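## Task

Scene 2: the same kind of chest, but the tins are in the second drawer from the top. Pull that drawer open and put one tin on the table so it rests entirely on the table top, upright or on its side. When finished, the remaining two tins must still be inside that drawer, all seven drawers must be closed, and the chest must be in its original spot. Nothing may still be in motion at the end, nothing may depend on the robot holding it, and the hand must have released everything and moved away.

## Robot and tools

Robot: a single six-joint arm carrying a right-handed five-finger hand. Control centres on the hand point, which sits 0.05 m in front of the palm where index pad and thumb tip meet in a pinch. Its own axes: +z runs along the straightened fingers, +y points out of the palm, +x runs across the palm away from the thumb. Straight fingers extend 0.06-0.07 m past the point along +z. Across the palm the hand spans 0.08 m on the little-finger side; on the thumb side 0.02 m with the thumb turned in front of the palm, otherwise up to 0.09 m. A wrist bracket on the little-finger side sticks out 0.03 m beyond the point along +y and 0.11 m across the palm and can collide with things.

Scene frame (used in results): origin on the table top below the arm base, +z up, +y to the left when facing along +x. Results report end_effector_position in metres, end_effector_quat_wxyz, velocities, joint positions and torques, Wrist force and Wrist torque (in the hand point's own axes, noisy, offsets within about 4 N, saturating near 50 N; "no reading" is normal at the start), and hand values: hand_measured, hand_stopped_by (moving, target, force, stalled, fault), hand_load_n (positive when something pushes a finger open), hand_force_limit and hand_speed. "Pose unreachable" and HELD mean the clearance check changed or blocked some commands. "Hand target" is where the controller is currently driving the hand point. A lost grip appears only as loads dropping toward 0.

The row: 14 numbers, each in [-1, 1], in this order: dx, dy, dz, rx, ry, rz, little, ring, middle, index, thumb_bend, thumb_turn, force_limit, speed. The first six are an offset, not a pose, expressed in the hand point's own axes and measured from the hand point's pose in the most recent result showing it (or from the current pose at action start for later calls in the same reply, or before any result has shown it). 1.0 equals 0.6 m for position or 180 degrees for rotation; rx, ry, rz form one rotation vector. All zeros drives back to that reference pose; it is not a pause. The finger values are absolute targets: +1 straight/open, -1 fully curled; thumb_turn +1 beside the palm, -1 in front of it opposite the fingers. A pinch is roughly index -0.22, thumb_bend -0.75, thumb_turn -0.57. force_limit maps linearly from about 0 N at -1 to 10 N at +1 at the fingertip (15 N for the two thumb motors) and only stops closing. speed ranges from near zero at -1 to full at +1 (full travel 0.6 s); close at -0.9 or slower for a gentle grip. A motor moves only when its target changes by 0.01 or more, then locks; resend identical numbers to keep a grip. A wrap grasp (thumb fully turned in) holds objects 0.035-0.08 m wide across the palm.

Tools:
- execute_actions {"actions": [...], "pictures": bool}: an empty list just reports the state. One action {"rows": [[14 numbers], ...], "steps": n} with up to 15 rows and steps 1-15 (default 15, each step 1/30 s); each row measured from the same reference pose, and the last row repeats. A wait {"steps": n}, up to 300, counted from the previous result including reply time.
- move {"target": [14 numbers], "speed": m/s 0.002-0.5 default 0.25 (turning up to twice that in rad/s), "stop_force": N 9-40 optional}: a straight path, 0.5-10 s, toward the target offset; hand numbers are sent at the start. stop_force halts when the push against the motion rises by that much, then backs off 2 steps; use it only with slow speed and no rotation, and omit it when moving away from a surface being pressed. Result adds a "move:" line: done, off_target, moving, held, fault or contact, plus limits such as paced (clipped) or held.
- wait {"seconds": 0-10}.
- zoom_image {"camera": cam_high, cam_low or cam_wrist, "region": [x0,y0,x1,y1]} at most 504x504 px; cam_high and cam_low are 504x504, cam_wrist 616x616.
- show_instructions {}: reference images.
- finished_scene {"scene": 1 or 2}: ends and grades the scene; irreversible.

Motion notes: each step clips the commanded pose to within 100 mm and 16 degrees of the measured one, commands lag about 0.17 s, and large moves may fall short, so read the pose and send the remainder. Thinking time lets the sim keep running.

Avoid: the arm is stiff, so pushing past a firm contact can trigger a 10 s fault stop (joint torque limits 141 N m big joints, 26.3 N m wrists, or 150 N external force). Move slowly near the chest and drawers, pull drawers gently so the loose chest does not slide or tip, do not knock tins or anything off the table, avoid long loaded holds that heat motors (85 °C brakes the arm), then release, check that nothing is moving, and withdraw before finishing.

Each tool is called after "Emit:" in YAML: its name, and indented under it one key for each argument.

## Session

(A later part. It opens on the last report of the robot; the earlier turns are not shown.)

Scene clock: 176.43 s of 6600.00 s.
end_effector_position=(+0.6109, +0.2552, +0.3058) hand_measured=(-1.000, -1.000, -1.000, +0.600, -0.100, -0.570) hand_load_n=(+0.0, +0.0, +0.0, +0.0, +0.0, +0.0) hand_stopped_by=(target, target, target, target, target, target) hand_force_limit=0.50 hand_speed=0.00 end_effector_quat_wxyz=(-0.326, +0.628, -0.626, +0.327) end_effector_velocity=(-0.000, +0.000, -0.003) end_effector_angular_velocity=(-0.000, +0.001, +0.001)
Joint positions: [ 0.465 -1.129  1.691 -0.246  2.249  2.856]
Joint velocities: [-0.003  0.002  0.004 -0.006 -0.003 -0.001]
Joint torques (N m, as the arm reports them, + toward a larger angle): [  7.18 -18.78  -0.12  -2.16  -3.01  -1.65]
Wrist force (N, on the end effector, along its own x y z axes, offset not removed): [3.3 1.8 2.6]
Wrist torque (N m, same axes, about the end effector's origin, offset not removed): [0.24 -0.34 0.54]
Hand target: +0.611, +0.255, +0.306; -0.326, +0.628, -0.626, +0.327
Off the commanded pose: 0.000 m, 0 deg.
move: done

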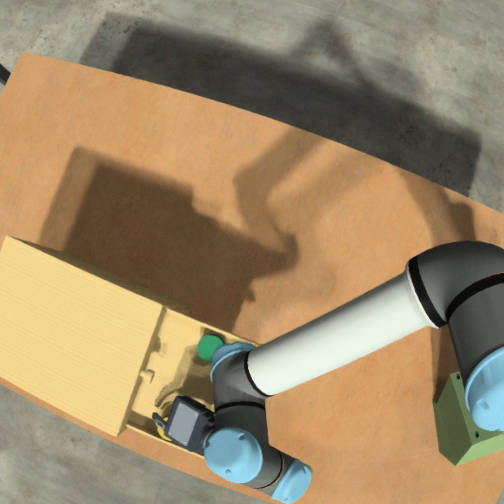

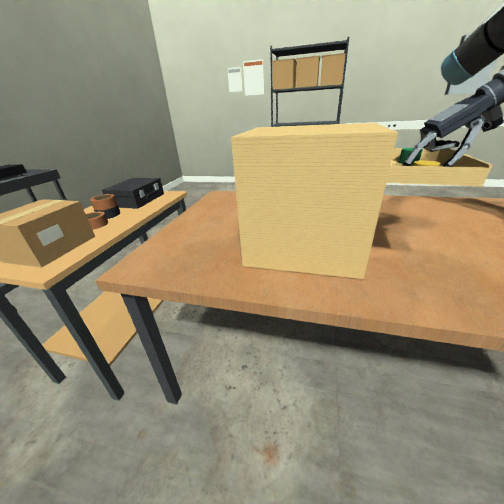

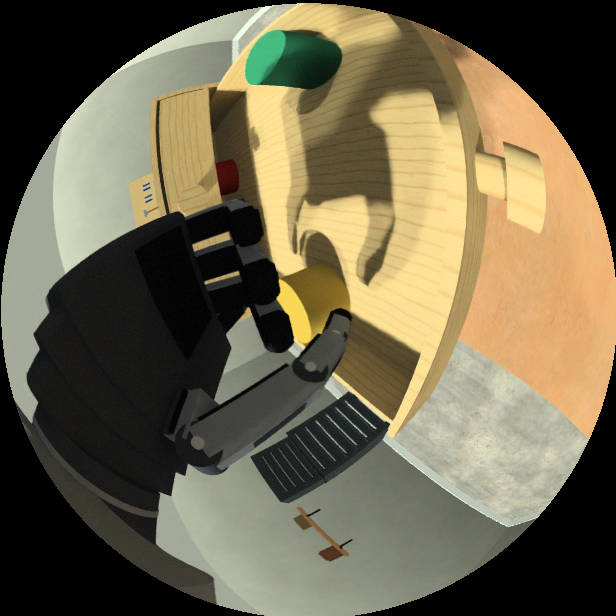

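Emit:
move:
  target: [-0.005,0.0163,0.0175,0,0,0,-1,-1,-1,0.6,-0.1,-0.57,0.5,0]
  speed: 0.012
  stop_force: 9

Emit:
zoom_image:
  camera: "cam_low"
  region: [370,90,504,210]

Emit:
zoom_image:
  camera: "cam_wrist"
  region: [220,180,460,420]

Emit:
zoom_image:
  camera: "cam_high"
  region: [120,360,240,480]

Scene clock: 180.30 s of 6600.00 s.
end_effector_position=(+0.6138, +0.2581, +0.2920) hand_measured=(-1.000, -1.000, -1.000, +0.600, -0.100, -0.570) hand_load_n=(+0.0, +0.0, +0.0, +0.0, +0.0, +0.0) hand_stopped_by=(target, target, target, target, target, target) hand_force_limit=0.50 hand_speed=0.00 end_effector_quat_wxyz=(-0.326, +0.628, -0.626, +0.327) end_effector_velocity=(+0.000, -0.000, -0.003) end_effector_angular_velocity=(-0.001, +0.002, -0.001)
Joint positions: [ 0.452 -1.108  1.695 -0.274  2.237  2.851]
Joint velocities: [-0.004  0.004  0.002 -0.005 -0.002 -0.001]
Joint torques (N m, as the arm reports them, + toward a larger angle): [  7.8  -18.92   0.22  -2.5   -3.04  -1.67]
Wrist force (N, on the end effector, along its own x y z axes, offset not removed): [-0.7 3.2 2.7]
Wrist torque (N m, same axes, about the end effector's origin, offset not removed): [0.35 0.31 0.32]
Hand target: +0.614, +0.258, +0.292; -0.326, +0.628, -0.626, +0.327
Off the commanded pose: 0.000 m, 0 deg.
move: done

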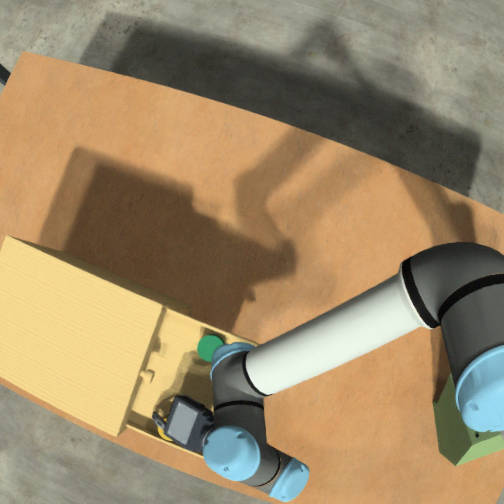

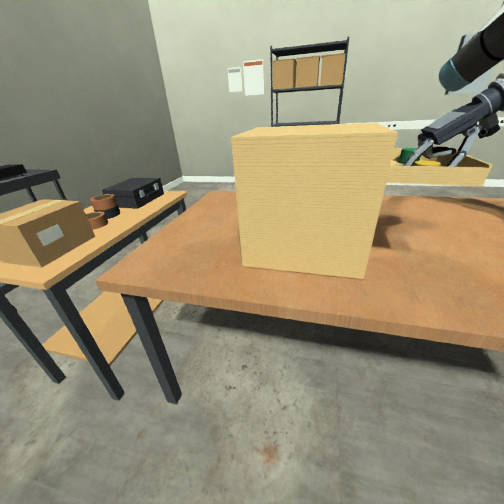

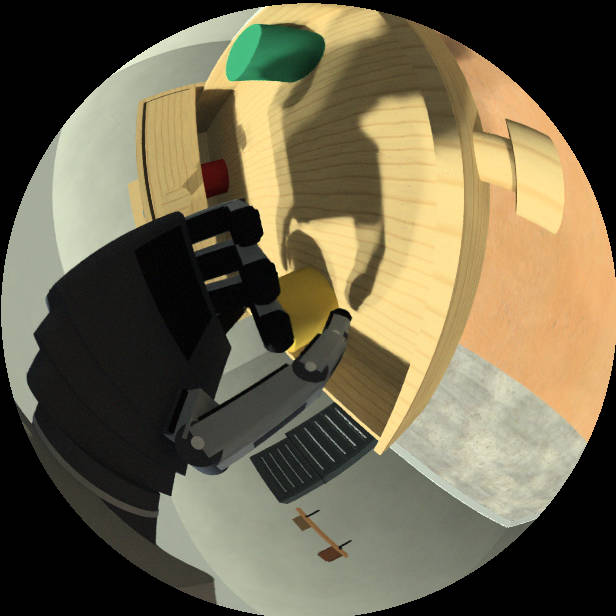

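Region (370, 90, 504, 210) of cam_low's 504x504 image, scaled by 3.761, with more detail than that image has; it fills the top 451 rows of this view, and the rest is white.

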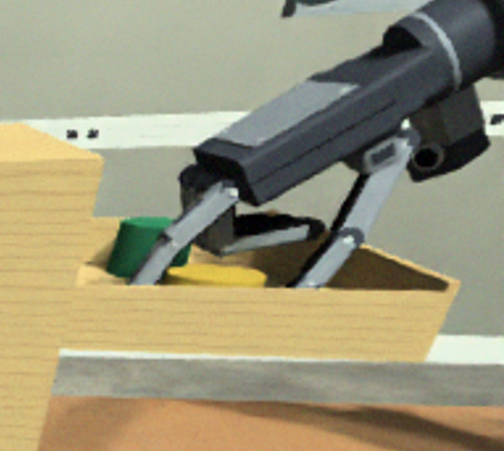

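Region (220, 180, 460, 420) of cam_wrist's 616x616 image, scaled by 2.100, with more detail than that image has.

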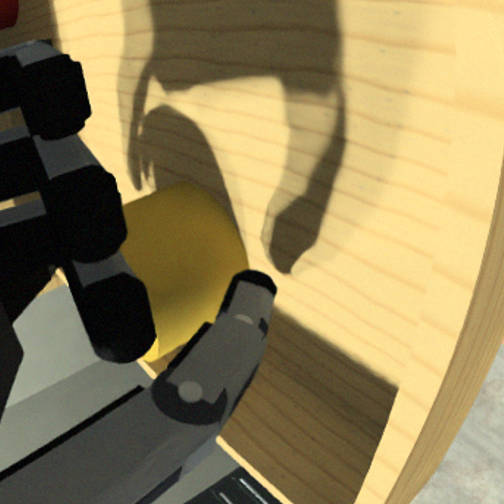

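Region (120, 360, 240, 480) of cam_high's 504x504 image, scaled by 4.200, with more detail than that image has.

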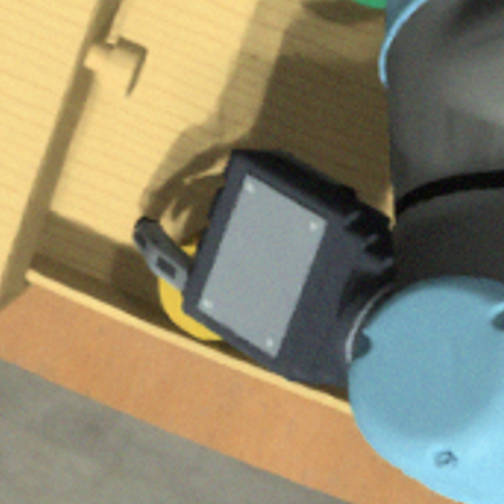

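Emit:
move:
  target: [0,0,0,0,0,0,-1,-1,-1,0.1,-0.5,-0.57,0.4,-0.75]

Emit:
zoom_image:
  camera: "cam_low"
  region: [370,90,504,210]

Emit:
zoom_image:
  camera: "cam_wrist"
  region: [220,180,460,420]

Scene clock: 182.50 s of 6600.00 s.
end_effector_position=(+0.6138, +0.2581, +0.2920) hand_measured=(-1.000, -1.000, -1.000, +0.368, -0.230, -0.570) hand_load_n=(+0.0, +0.0, +0.0, +7.0, +11.5, -1.5) hand_stopped_by=(target, target, target, force, force, target) hand_force_limit=0.40 hand_speed=-0.75 end_effector_quat_wxyz=(-0.326, +0.628, -0.626, +0.327) end_effector_velocity=(-0.001, +0.001, +0.000) end_effector_angular_velocity=(-0.000, +0.001, +0.003)
Joint positions: [ 0.452 -1.108  1.695 -0.274  2.237  2.851]
Joint velocities: [ 0.002 -0.     0.001  0.001  0.    -0.   ]
Joint torques (N m, as the arm reports them, + toward a larger angle): [ 33.66 -40.17 -18.16   1.85   2.22   1.62]
Wrist force (N, on the end effector, along its own x y z axes, offset not removed): [-1.1 -0.9 -0.5]
Wrist torque (N m, same axes, about the end effector's origin, offset not removed): [0.03 0.39 0.24]
Hand target: +0.614, +0.258, +0.292; -0.326, +0.628, -0.626, +0.327
Off the commanded pose: 0.000 m, 0 deg.
move: done

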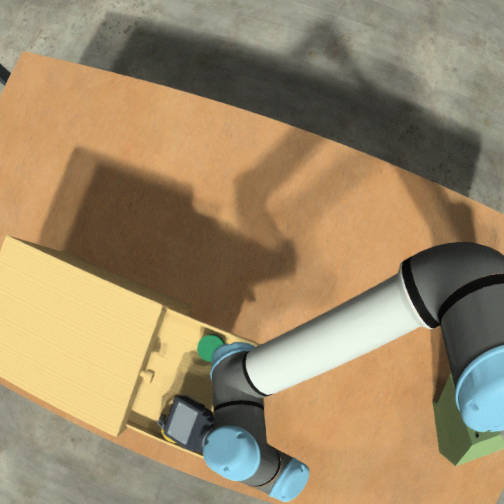

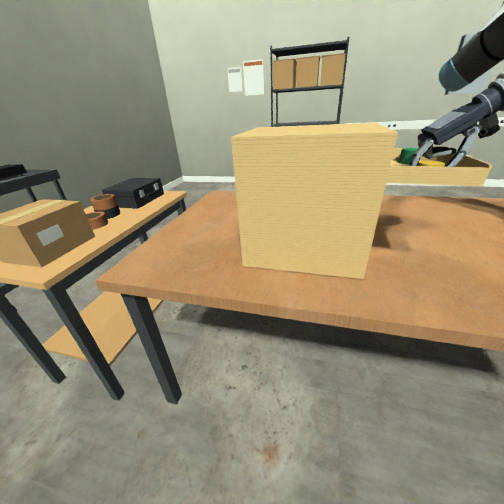

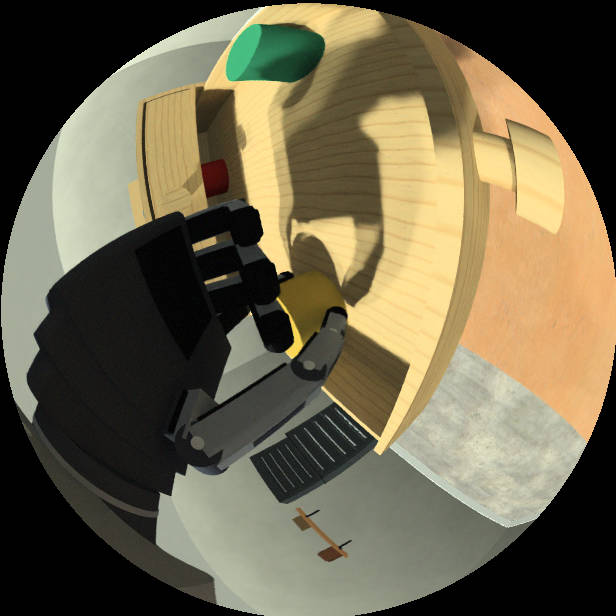

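Region (370, 90, 504, 210) of cam_low's 504x504 image, scaled by 3.761, with more detail than that image has; it fills the top 451 rows of this view, and the rest is white.

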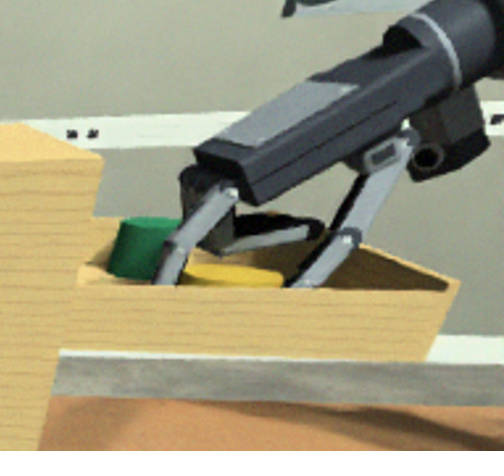

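Region (220, 180, 460, 420) of cam_wrist's 616x616 image, scaled by 2.100, with more detail than that image has.

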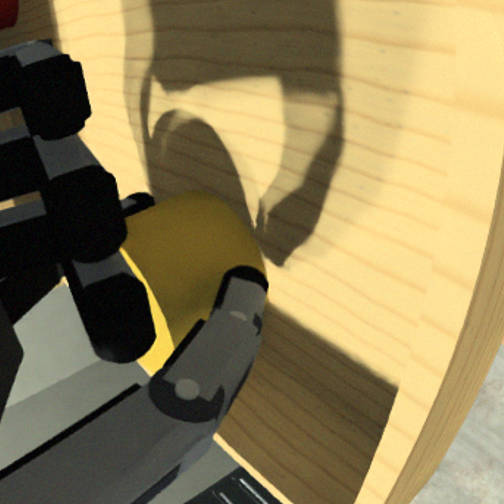

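Gripped. Lifting 2 cm (slightly toward −y, away from the wall) to test.

Emit:
move:
  target: [0.004,-0.0273,-0.0191,0,0,0,-1,-1,-1,0.1,-0.5,-0.57,0.4,-0.75]
  speed: 0.03

Emit:
zoom_image:
  camera: "cam_low"
  region: [370,90,504,210]

Scene clock: 185.43 s of 6600.00 s.
end_effector_position=(+0.6138, +0.2557, +0.3117) hand_measured=(-1.000, -1.000, -1.000, +0.368, -0.230, -0.570) hand_load_n=(+0.0, +0.0, +0.0, +5.0, +7.0, -1.0) hand_stopped_by=(target, target, target, force, force, target) hand_force_limit=0.40 hand_speed=-0.75 end_effector_quat_wxyz=(-0.326, +0.628, -0.626, +0.327) end_effector_velocity=(-0.000, -0.001, +0.002) end_effector_angular_velocity=(-0.001, +0.001, -0.000)
Joint positions: [ 0.47  -1.129  1.675 -0.228  2.254  2.858]
Joint velocities: [ 0.002 -0.002 -0.002  0.007  0.002  0.001]
Joint torques (N m, as the arm reports them, + toward a larger angle): [ 32.78 -41.16 -30.15   1.77   2.22   1.76]
Wrist force (N, on the end effector, along its own x y z axes, offset not removed): [2.4 2.7 3.3]
Wrist torque (N m, same axes, about the end effector's origin, offset not removed): [0.06 -0.21 0.48]
Hand target: +0.614, +0.256, +0.312; -0.326, +0.628, -0.626, +0.327
Off the commanded pose: 0.000 m, 0 deg.
move: done

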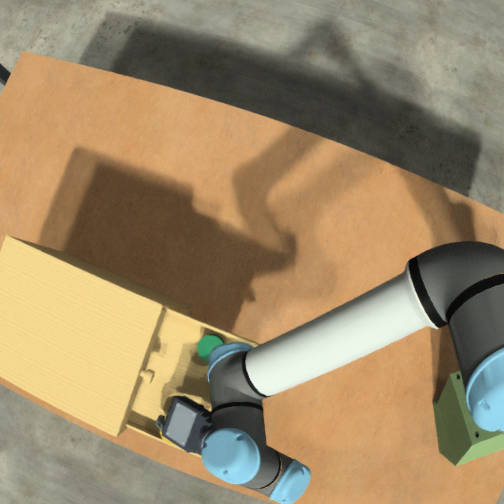

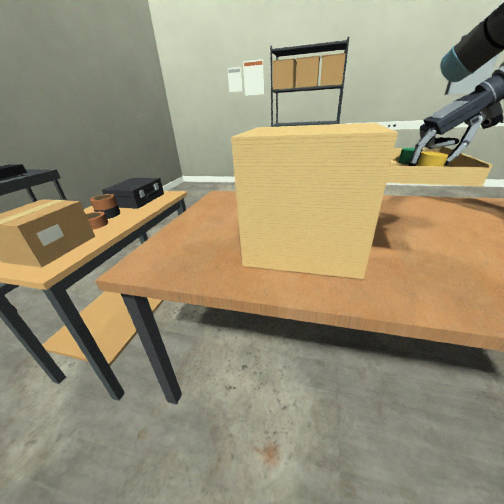

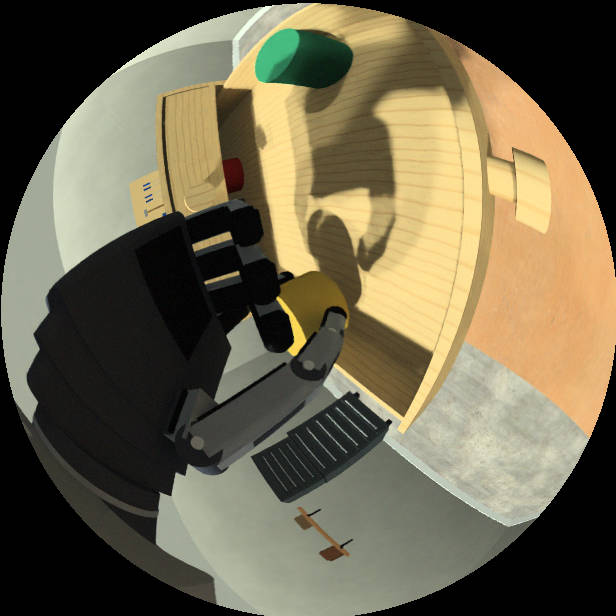

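Region (370, 90, 504, 210) of cam_low's 504x504 image, scaled by 3.761, with more detail than that image has; it fills the top 451 rows of this view, and the rest is white.

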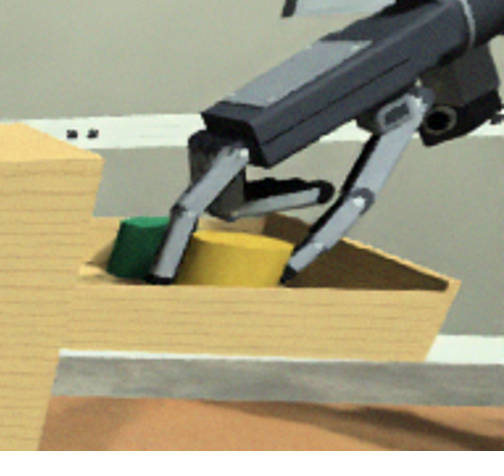

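Emit:
move:
  target: [0,0,0,0,0,0,-1,-1,-1,0.05,-0.55,-0.57,0.4,-0.85]

Emit:
move:
  target: [0,-0.0683,-0.0478,0,0,0,-1,-1,-1,0.05,-0.55,-0.57,0.4,-0.85]
  speed: 0.06

Emit:
zoom_image:
  camera: "cam_low"
  region: [370,70,504,190]

Scene clock: 187.50 s of 6600.00 s.
end_effector_position=(+0.6138, +0.2558, +0.3119) hand_measured=(-1.000, -1.000, -1.000, +0.354, -0.238, -0.570) hand_load_n=(+0.0, +0.0, +0.0, +9.0, +10.0, -1.5) hand_stopped_by=(target, target, target, force, force, target) hand_force_limit=0.40 hand_speed=-0.85 end_effector_quat_wxyz=(-0.326, +0.628, -0.626, +0.327) end_effector_velocity=(-0.000, +0.000, -0.001) end_effector_angular_velocity=(-0.000, +0.001, +0.000)
Joint positions: [ 0.47  -1.129  1.675 -0.228  2.254  2.858]
Joint velocities: [-0.     0.001  0.    -0.    -0.    -0.   ]
Joint torques (N m, as the arm reports them, + toward a larger angle): [  8.8  -18.74  -0.61  -2.44  -3.08  -1.68]
Wrist force (N, on the end effector, along its own x y z axes, offset not removed): [2.4 4.0 2.3]
Wrist torque (N m, same axes, about the end effector's origin, offset not removed): [0.55 -0.11 0.54]
Hand target: +0.614, +0.256, +0.312; -0.326, +0.628, -0.626, +0.327
Off the commanded pose: 0.000 m, 0 deg.
move: done

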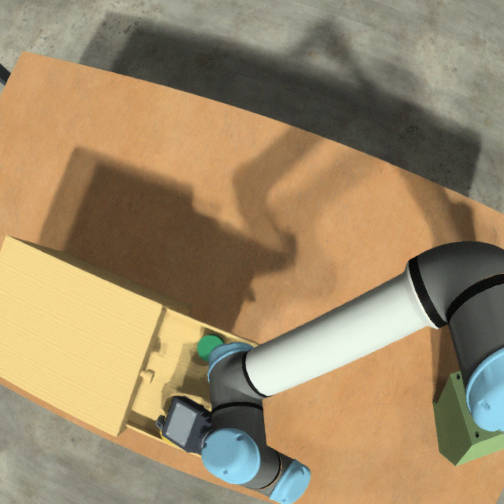

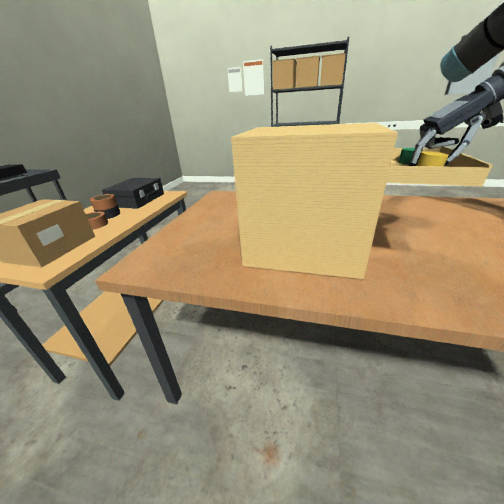

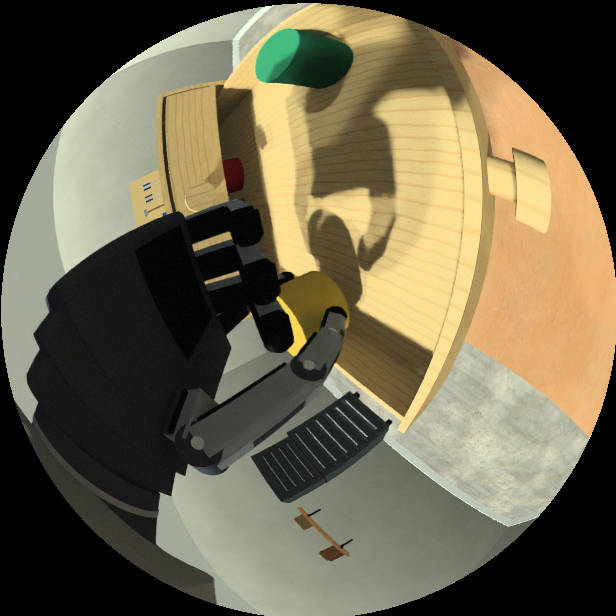

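Scene clock: 188.77 s of 6600.00 s.
end_effector_position=(+0.6138, +0.2558, +0.3616) hand_measured=(-1.000, -1.000, -1.000, +0.354, -0.238, -0.570) hand_load_n=(+0.0, +0.0, +0.0, +9.0, +10.0, -1.5) hand_stopped_by=(target, target, target, force, force, target) hand_force_limit=0.40 hand_speed=-0.85 end_effector_quat_wxyz=(-0.326, +0.628, -0.626, +0.327) end_effector_velocity=(+0.000, -0.000, +0.002) end_effector_angular_velocity=(-0.001, +0.000, -0.000)
Joint positions: [ 0.525 -1.16   1.601 -0.109  2.306  2.881]
Joint velocities: [ 0.002 -0.    -0.004  0.006  0.002  0.   ]
Joint torques (N m, as the arm reports them, + toward a larger angle): [ 33.78 -39.55 -32.68   1.8    2.18   1.48]
Wrist force (N, on the end effector, along its own x y z axes, offset not removed): [2.0 3.8 0.2]
Wrist torque (N m, same axes, about the end effector's origin, offset not removed): [0.60 -0.04 0.55]
Hand target: +0.614, +0.256, +0.362; -0.326, +0.628, -0.626, +0.327
Off the commanded pose: 0.000 m, 0 deg.
move: done

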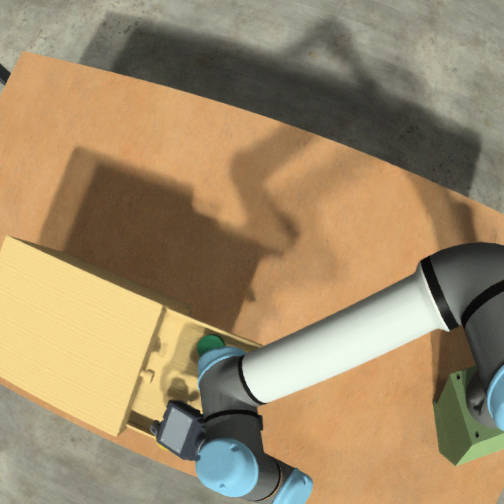

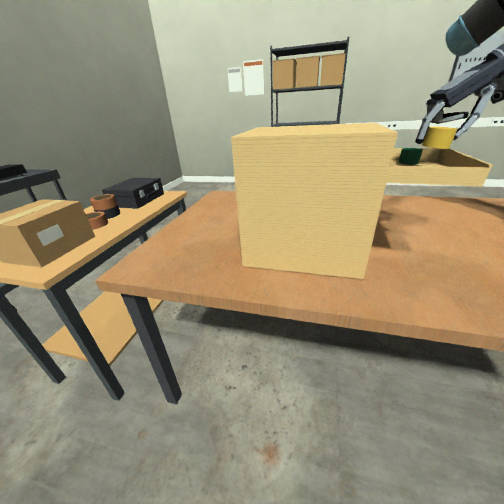

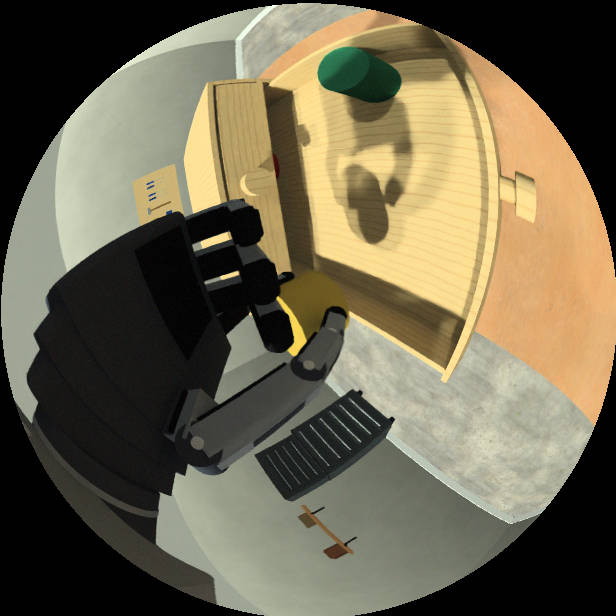

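Region (370, 70, 504, 190) of cam_low's 504x504 image, scaled by 3.761, with more detail than that image has; it fills the top 451 rows of this view, and the rest is white.

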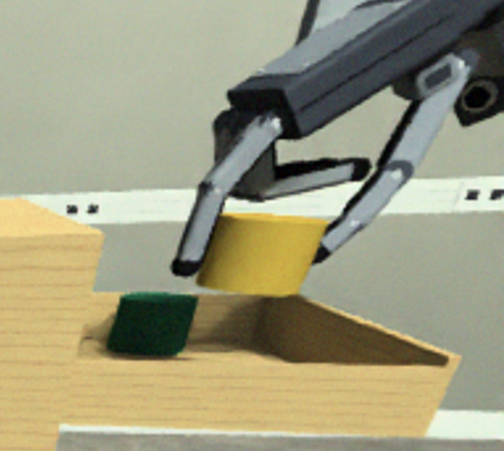

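Emit:
move:
  target: [0.593,0.095,-0.165,0,0,0,-1,-1,-1,0.05,-0.55,-0.57,0.4,-0.85]
  speed: 0.2

Scene clock: 194.43 s of 6600.00 s.
end_effector_position=(+0.5005, -0.0995, +0.3723) hand_measured=(-1.000, -1.000, -1.000, +0.354, -0.238, -0.570) hand_load_n=(+0.0, +0.0, +0.0, +9.0, +10.0, -1.5) hand_stopped_by=(target, target, target, force, force, target) hand_force_limit=0.40 hand_speed=-0.85 end_effector_quat_wxyz=(-0.325, +0.628, -0.627, +0.327) end_effector_velocity=(-0.001, -0.003, -0.000) end_effector_angular_velocity=(+0.007, -0.003, +0.007)
Joint positions: [-0.44  -2.048  2.091  0.207  1.377  2.604]
Joint velocities: [-0.032 -0.008  0.002  0.01  -0.041 -0.007]
Joint torques (N m, as the arm reports them, + toward a larger angle): [ -4.66 -27.54  -2.45   2.55  -3.43  -1.81]
Wrist force (N, on the end effector, along its own x y z axes, offset not removed): [-0.9 -0.2 -0.2]
Wrist torque (N m, same axes, about the end effector's origin, offset not removed): [-0.01 0.43 0.10]
Hand target: +0.500, -0.100, +0.372; -0.326, +0.628, -0.626, +0.327
Off the commanded pose: 0.001 m, 0 deg.
After step 90, 0.17 s passed at rest.
move: done

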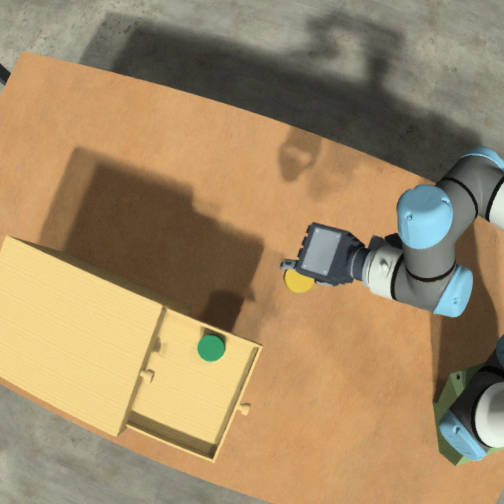

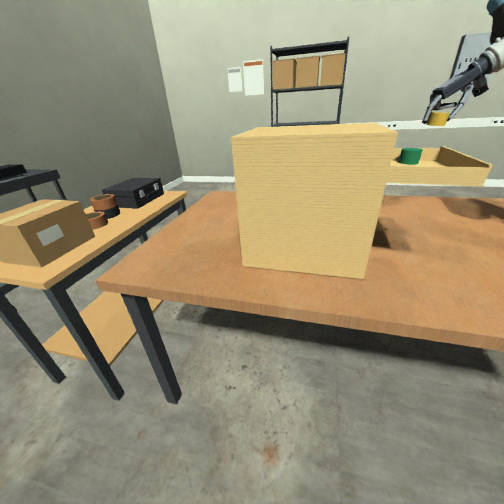

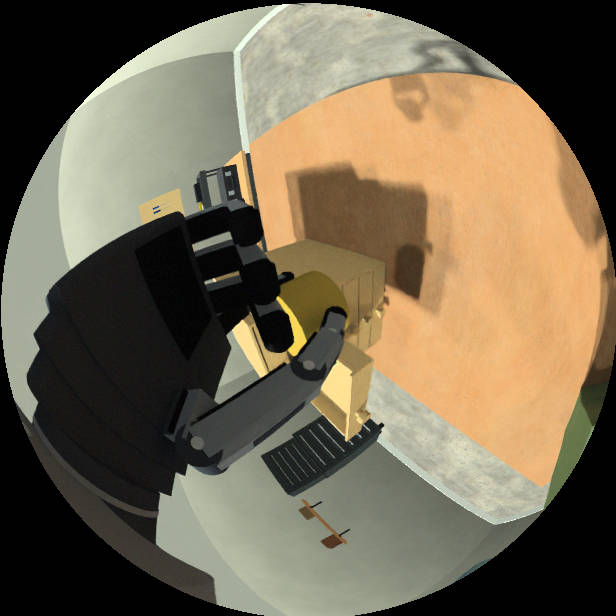

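Emit:
move:
  target: [0.05,0.408,0.3675,0,0,0,-1,-1,-1,0.05,-0.55,-0.57,0.4,-0.85]
  speed: 0.2

Emit:
zoom_image:
  camera: "cam_low"
  region: [370,130,504,260]

Scene clock: 198.23 s of 6600.00 s.
end_effector_position=(+0.5406, -0.1305, +0.0456) hand_measured=(-1.000, -1.000, -1.000, +0.354, -0.238, -0.570) hand_load_n=(+0.0, +0.0, +0.0, +9.0, +10.0, -1.5) hand_stopped_by=(target, target, target, force, force, target) hand_force_limit=0.40 hand_speed=-0.85 end_effector_quat_wxyz=(-0.325, +0.628, -0.627, +0.327) end_effector_velocity=(+0.001, +0.001, -0.002) end_effector_angular_velocity=(+0.001, -0.002, +0.002)
Joint positions: [-0.74  -1.306  2.174 -0.591  1.087  2.522]
Joint velocities: [ 0.003  0.008 -0.004 -0.004 -0.     0.   ]
Joint torques (N m, as the arm reports them, + toward a larger angle): [ 23.67 -21.9  -17.49  -1.31   1.3    1.73]
Wrist force (N, on the end effector, along its own x y z axes, offset not removed): [1.5 2.8 -0.4]
Wrist torque (N m, same axes, about the end effector's origin, offset not removed): [0.59 0.05 0.33]
Hand target: +0.541, -0.130, +0.045; -0.325, +0.628, -0.627, +0.327
Off the commanded pose: 0.000 m, 0 deg.
move: done

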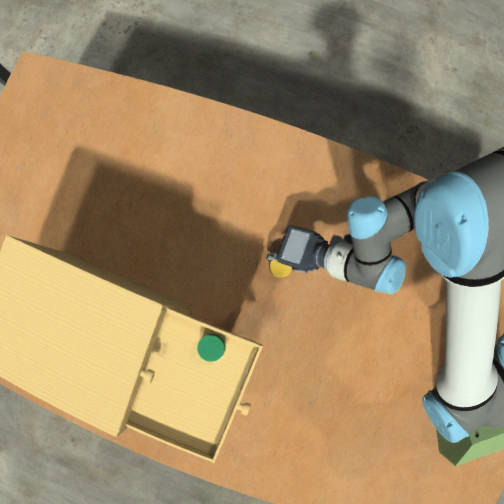

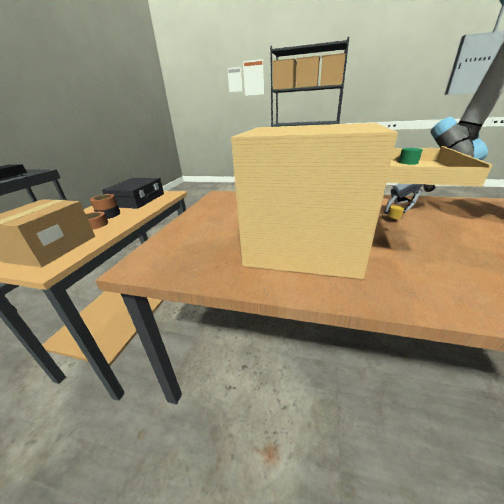

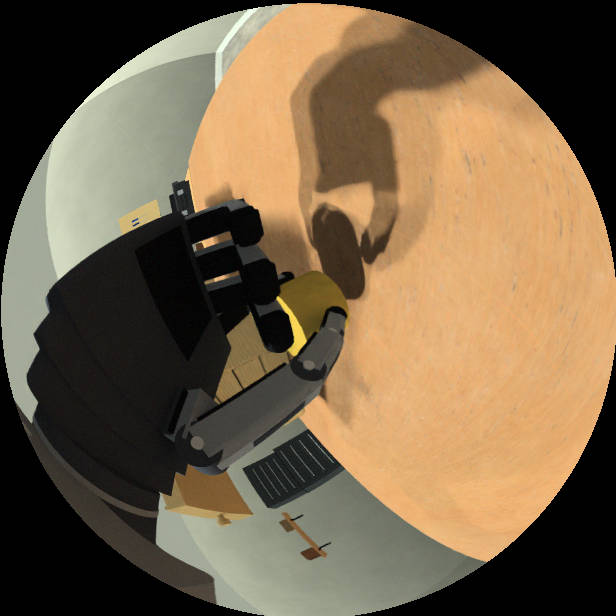

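Region (370, 130, 504, 260) of cam_low's 504x504 image, scaled by 3.761, with more detail than that image has; it fills the top 489 rows of this view, and the rest is white.

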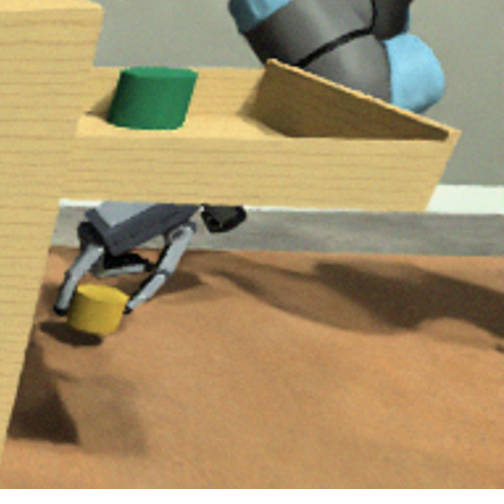

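Emit:
move:
  target: [0,0.048,0.0335,0,0,0,-1,-1,-1,0.05,-0.55,-0.57,0.4,-0.85]
  speed: 0.01
  stop_force: 9

Emit:
zoom_image:
  camera: "cam_low"
  region: [370,180,450,260]

Scene clock: 203.27 s of 6600.00 s.
end_effector_position=(+0.5406, -0.1307, +0.0165) hand_measured=(-1.000, -1.000, -1.000, +0.352, -0.244, -0.570) hand_load_n=(+0.0, +0.0, +0.0, -1.5, +0.0, +0.0) hand_stopped_by=(target, target, target, force, force, target) hand_force_limit=0.40 hand_speed=-0.85 end_effector_quat_wxyz=(-0.325, +0.628, -0.627, +0.327) end_effector_velocity=(-0.002, +0.000, +0.002) end_effector_angular_velocity=(+0.001, +0.005, -0.002)
Joint positions: [-0.753 -1.227  2.155 -0.649  1.075  2.518]
Joint velocities: [ 0.    -0.007  0.004  0.006  0.004  0.001]
Joint torques (N m, as the arm reports them, + toward a larger angle): [ 12.52 -31.89  14.77   3.13   5.38  -1.42]
Wrist force (N, on the end effector, along its own x y z axes, offset not removed): [0.7 -17.3 -25.8]
Wrist torque (N m, same axes, about the end effector's origin, offset not removed): [1.95 0.22 0.46]
Hand target: +0.541, -0.131, +0.017; -0.325, +0.628, -0.627, +0.327
Off the commanded pose: 0.006 m, 0 deg.
move: contact

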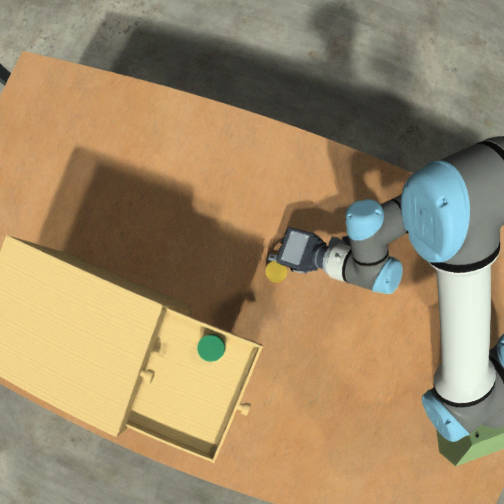

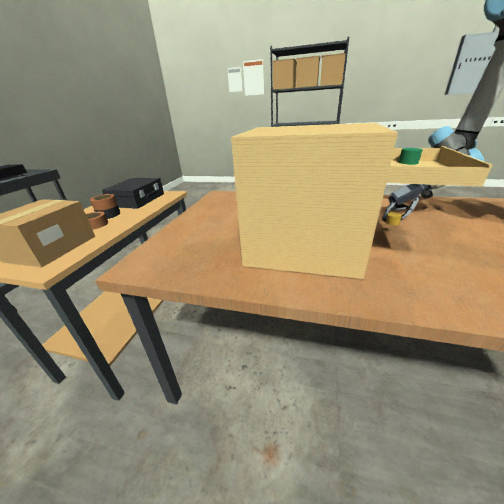

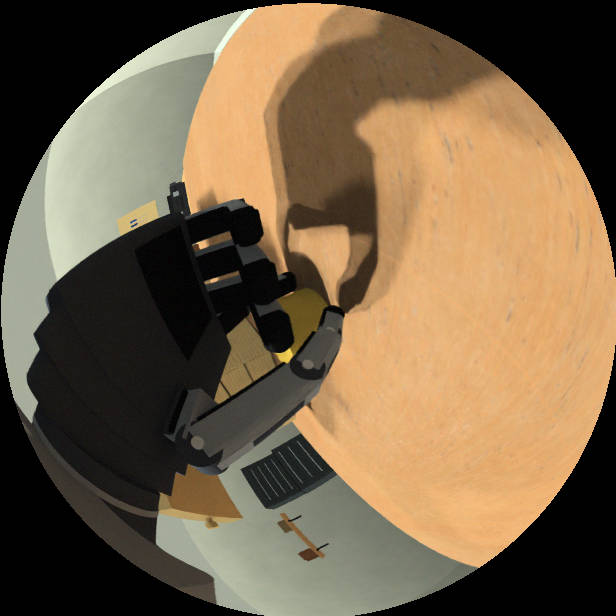

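Region (370, 180, 450, 260) of cam_low's 504x504 image, scaled by 6.300, with more detail than that image has.

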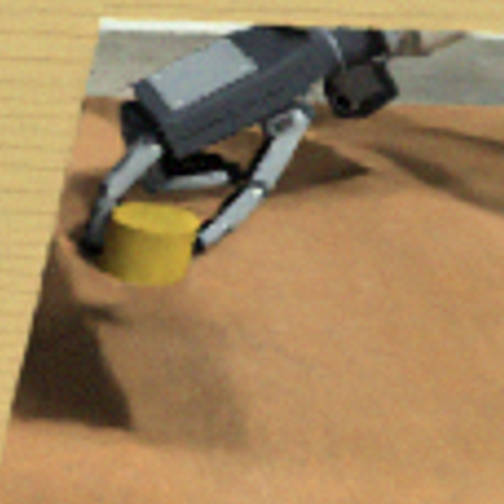

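The tin slipped free as it touched down and is standing on the table; the fingertips are pressing the table, so I'm raising the hand and opening.

Emit:
move:
  target: [0.005,-0.0137,-0.0096,0,0,0,-1,-1,-1,0.6,-0.1,-0.57,0.4,-0.3]
  speed: 0.02

Emit:
move:
  target: [0.01,-0.0956,-0.0669,0,0,0,-1,-1,-1,0.6,-0.1,-0.57,0.4,-0.3]
  speed: 0.08

Emit:
zoom_image:
  camera: "cam_low"
  region: [370,180,450,260]

Scene clock: 205.67 s of 6600.00 s.
end_effector_position=(+0.5406, -0.1335, +0.0263) hand_measured=(-1.000, -1.000, -1.000, +0.600, -0.100, -0.570) hand_load_n=(+0.0, +0.0, +0.0, +0.0, +0.0, +0.0) hand_stopped_by=(target, target, target, target, target, target) hand_force_limit=0.40 hand_speed=-0.30 end_effector_quat_wxyz=(-0.325, +0.628, -0.627, +0.327) end_effector_velocity=(+0.000, -0.001, +0.002) end_effector_angular_velocity=(-0.000, -0.000, +0.001)
Joint positions: [-0.755 -1.255  2.159 -0.625  1.073  2.517]
Joint velocities: [-0.    -0.007  0.001  0.006 -0.001 -0.001]
Joint torques (N m, as the arm reports them, + toward a larger angle): [  0.4  -42.37  13.74   2.59  -3.4   -1.59]
Wrist force (N, on the end effector, along its own x y z axes, offset not removed): [2.2 -1.0 1.5]
Wrist torque (N m, same axes, about the end effector's origin, offset not removed): [-0.21 -0.02 0.35]
Hand target: +0.541, -0.134, +0.027; -0.325, +0.628, -0.627, +0.327
Off the commanded pose: 0.000 m, 0 deg.
move: done

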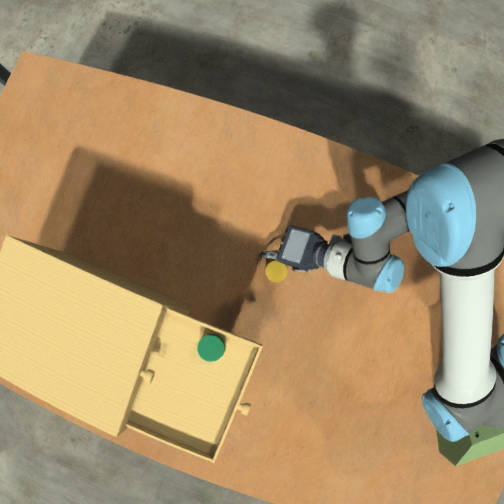

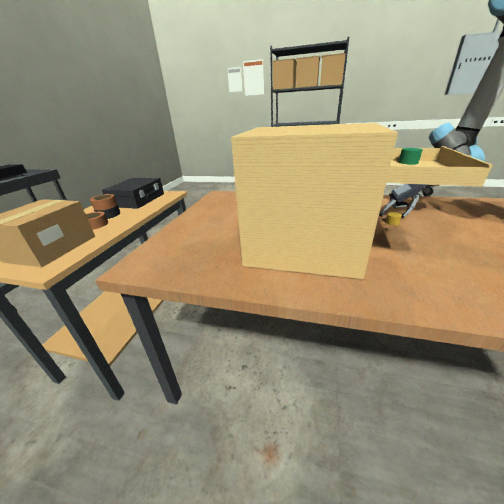

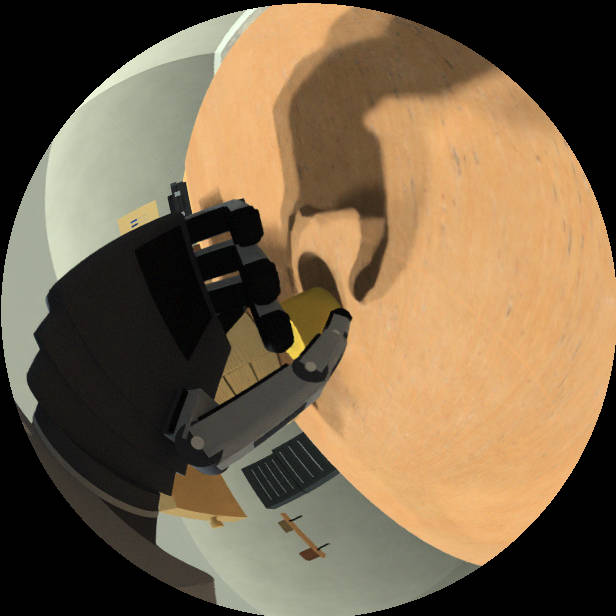

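Scene clock: 207.03 s of 6600.00 s.
end_effector_position=(+0.5407, -0.1393, +0.0961) hand_measured=(-1.000, -1.000, -1.000, +0.600, -0.100, -0.570) hand_load_n=(+0.0, +0.0, +0.0, +0.0, +0.0, +0.0) hand_stopped_by=(target, target, target, target, target, target) hand_force_limit=0.40 hand_speed=-0.30 end_effector_quat_wxyz=(-0.325, +0.628, -0.627, +0.327) end_effector_velocity=(+0.000, -0.001, +0.003) end_effector_angular_velocity=(-0.001, -0.001, -0.001)
Joint positions: [-0.736 -1.444  2.183 -0.463  1.091  2.523]
Joint velocities: [-0.    -0.007 -0.001  0.006  0.    -0.   ]
Joint torques (N m, as the arm reports them, + toward a larger angle): [ 24.68 -39.62   9.96   2.77   1.87   1.36]
Wrist force (N, on the end effector, along its own x y z axes, offset not removed): [0.0 3.3 -0.8]
Wrist torque (N m, same axes, about the end effector's origin, offset not removed): [0.54 0.37 0.45]
Hand target: +0.541, -0.139, +0.096; -0.325, +0.628, -0.627, +0.327
Off the commanded pose: 0.000 m, 0 deg.
move: done

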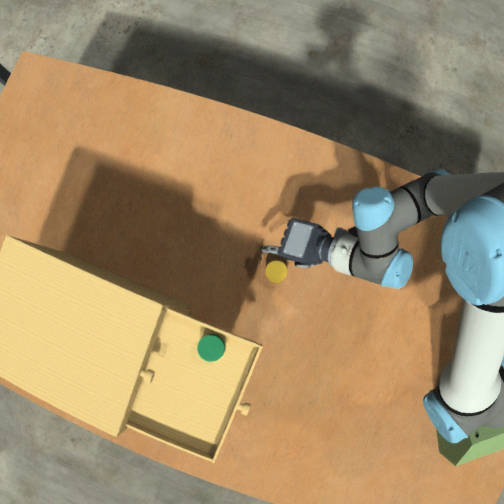

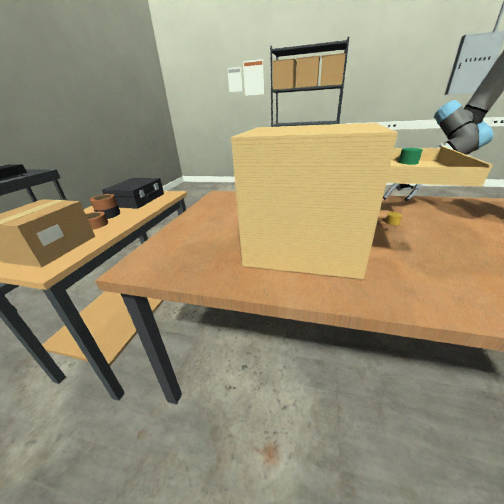

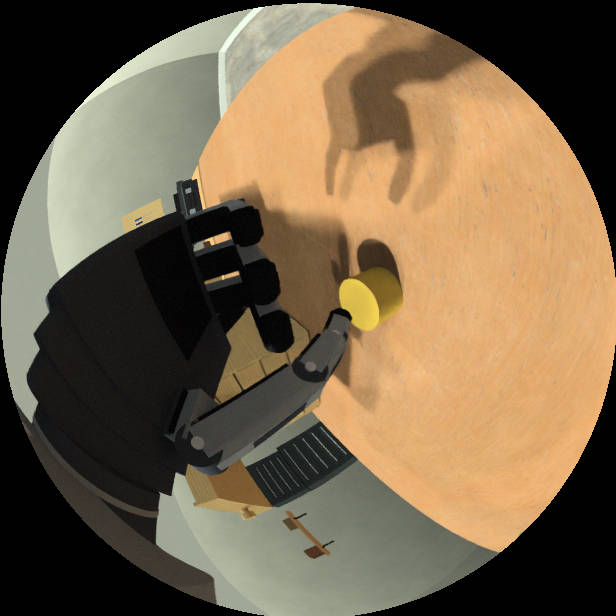

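Region (370, 180, 450, 260) of cam_low's 504x504 image, scaled by 6.300, with more detail than that image has.

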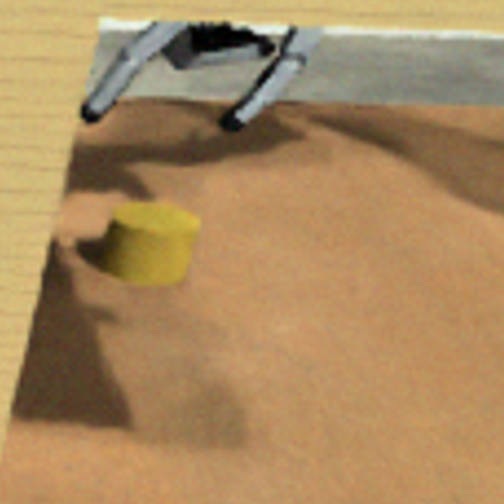

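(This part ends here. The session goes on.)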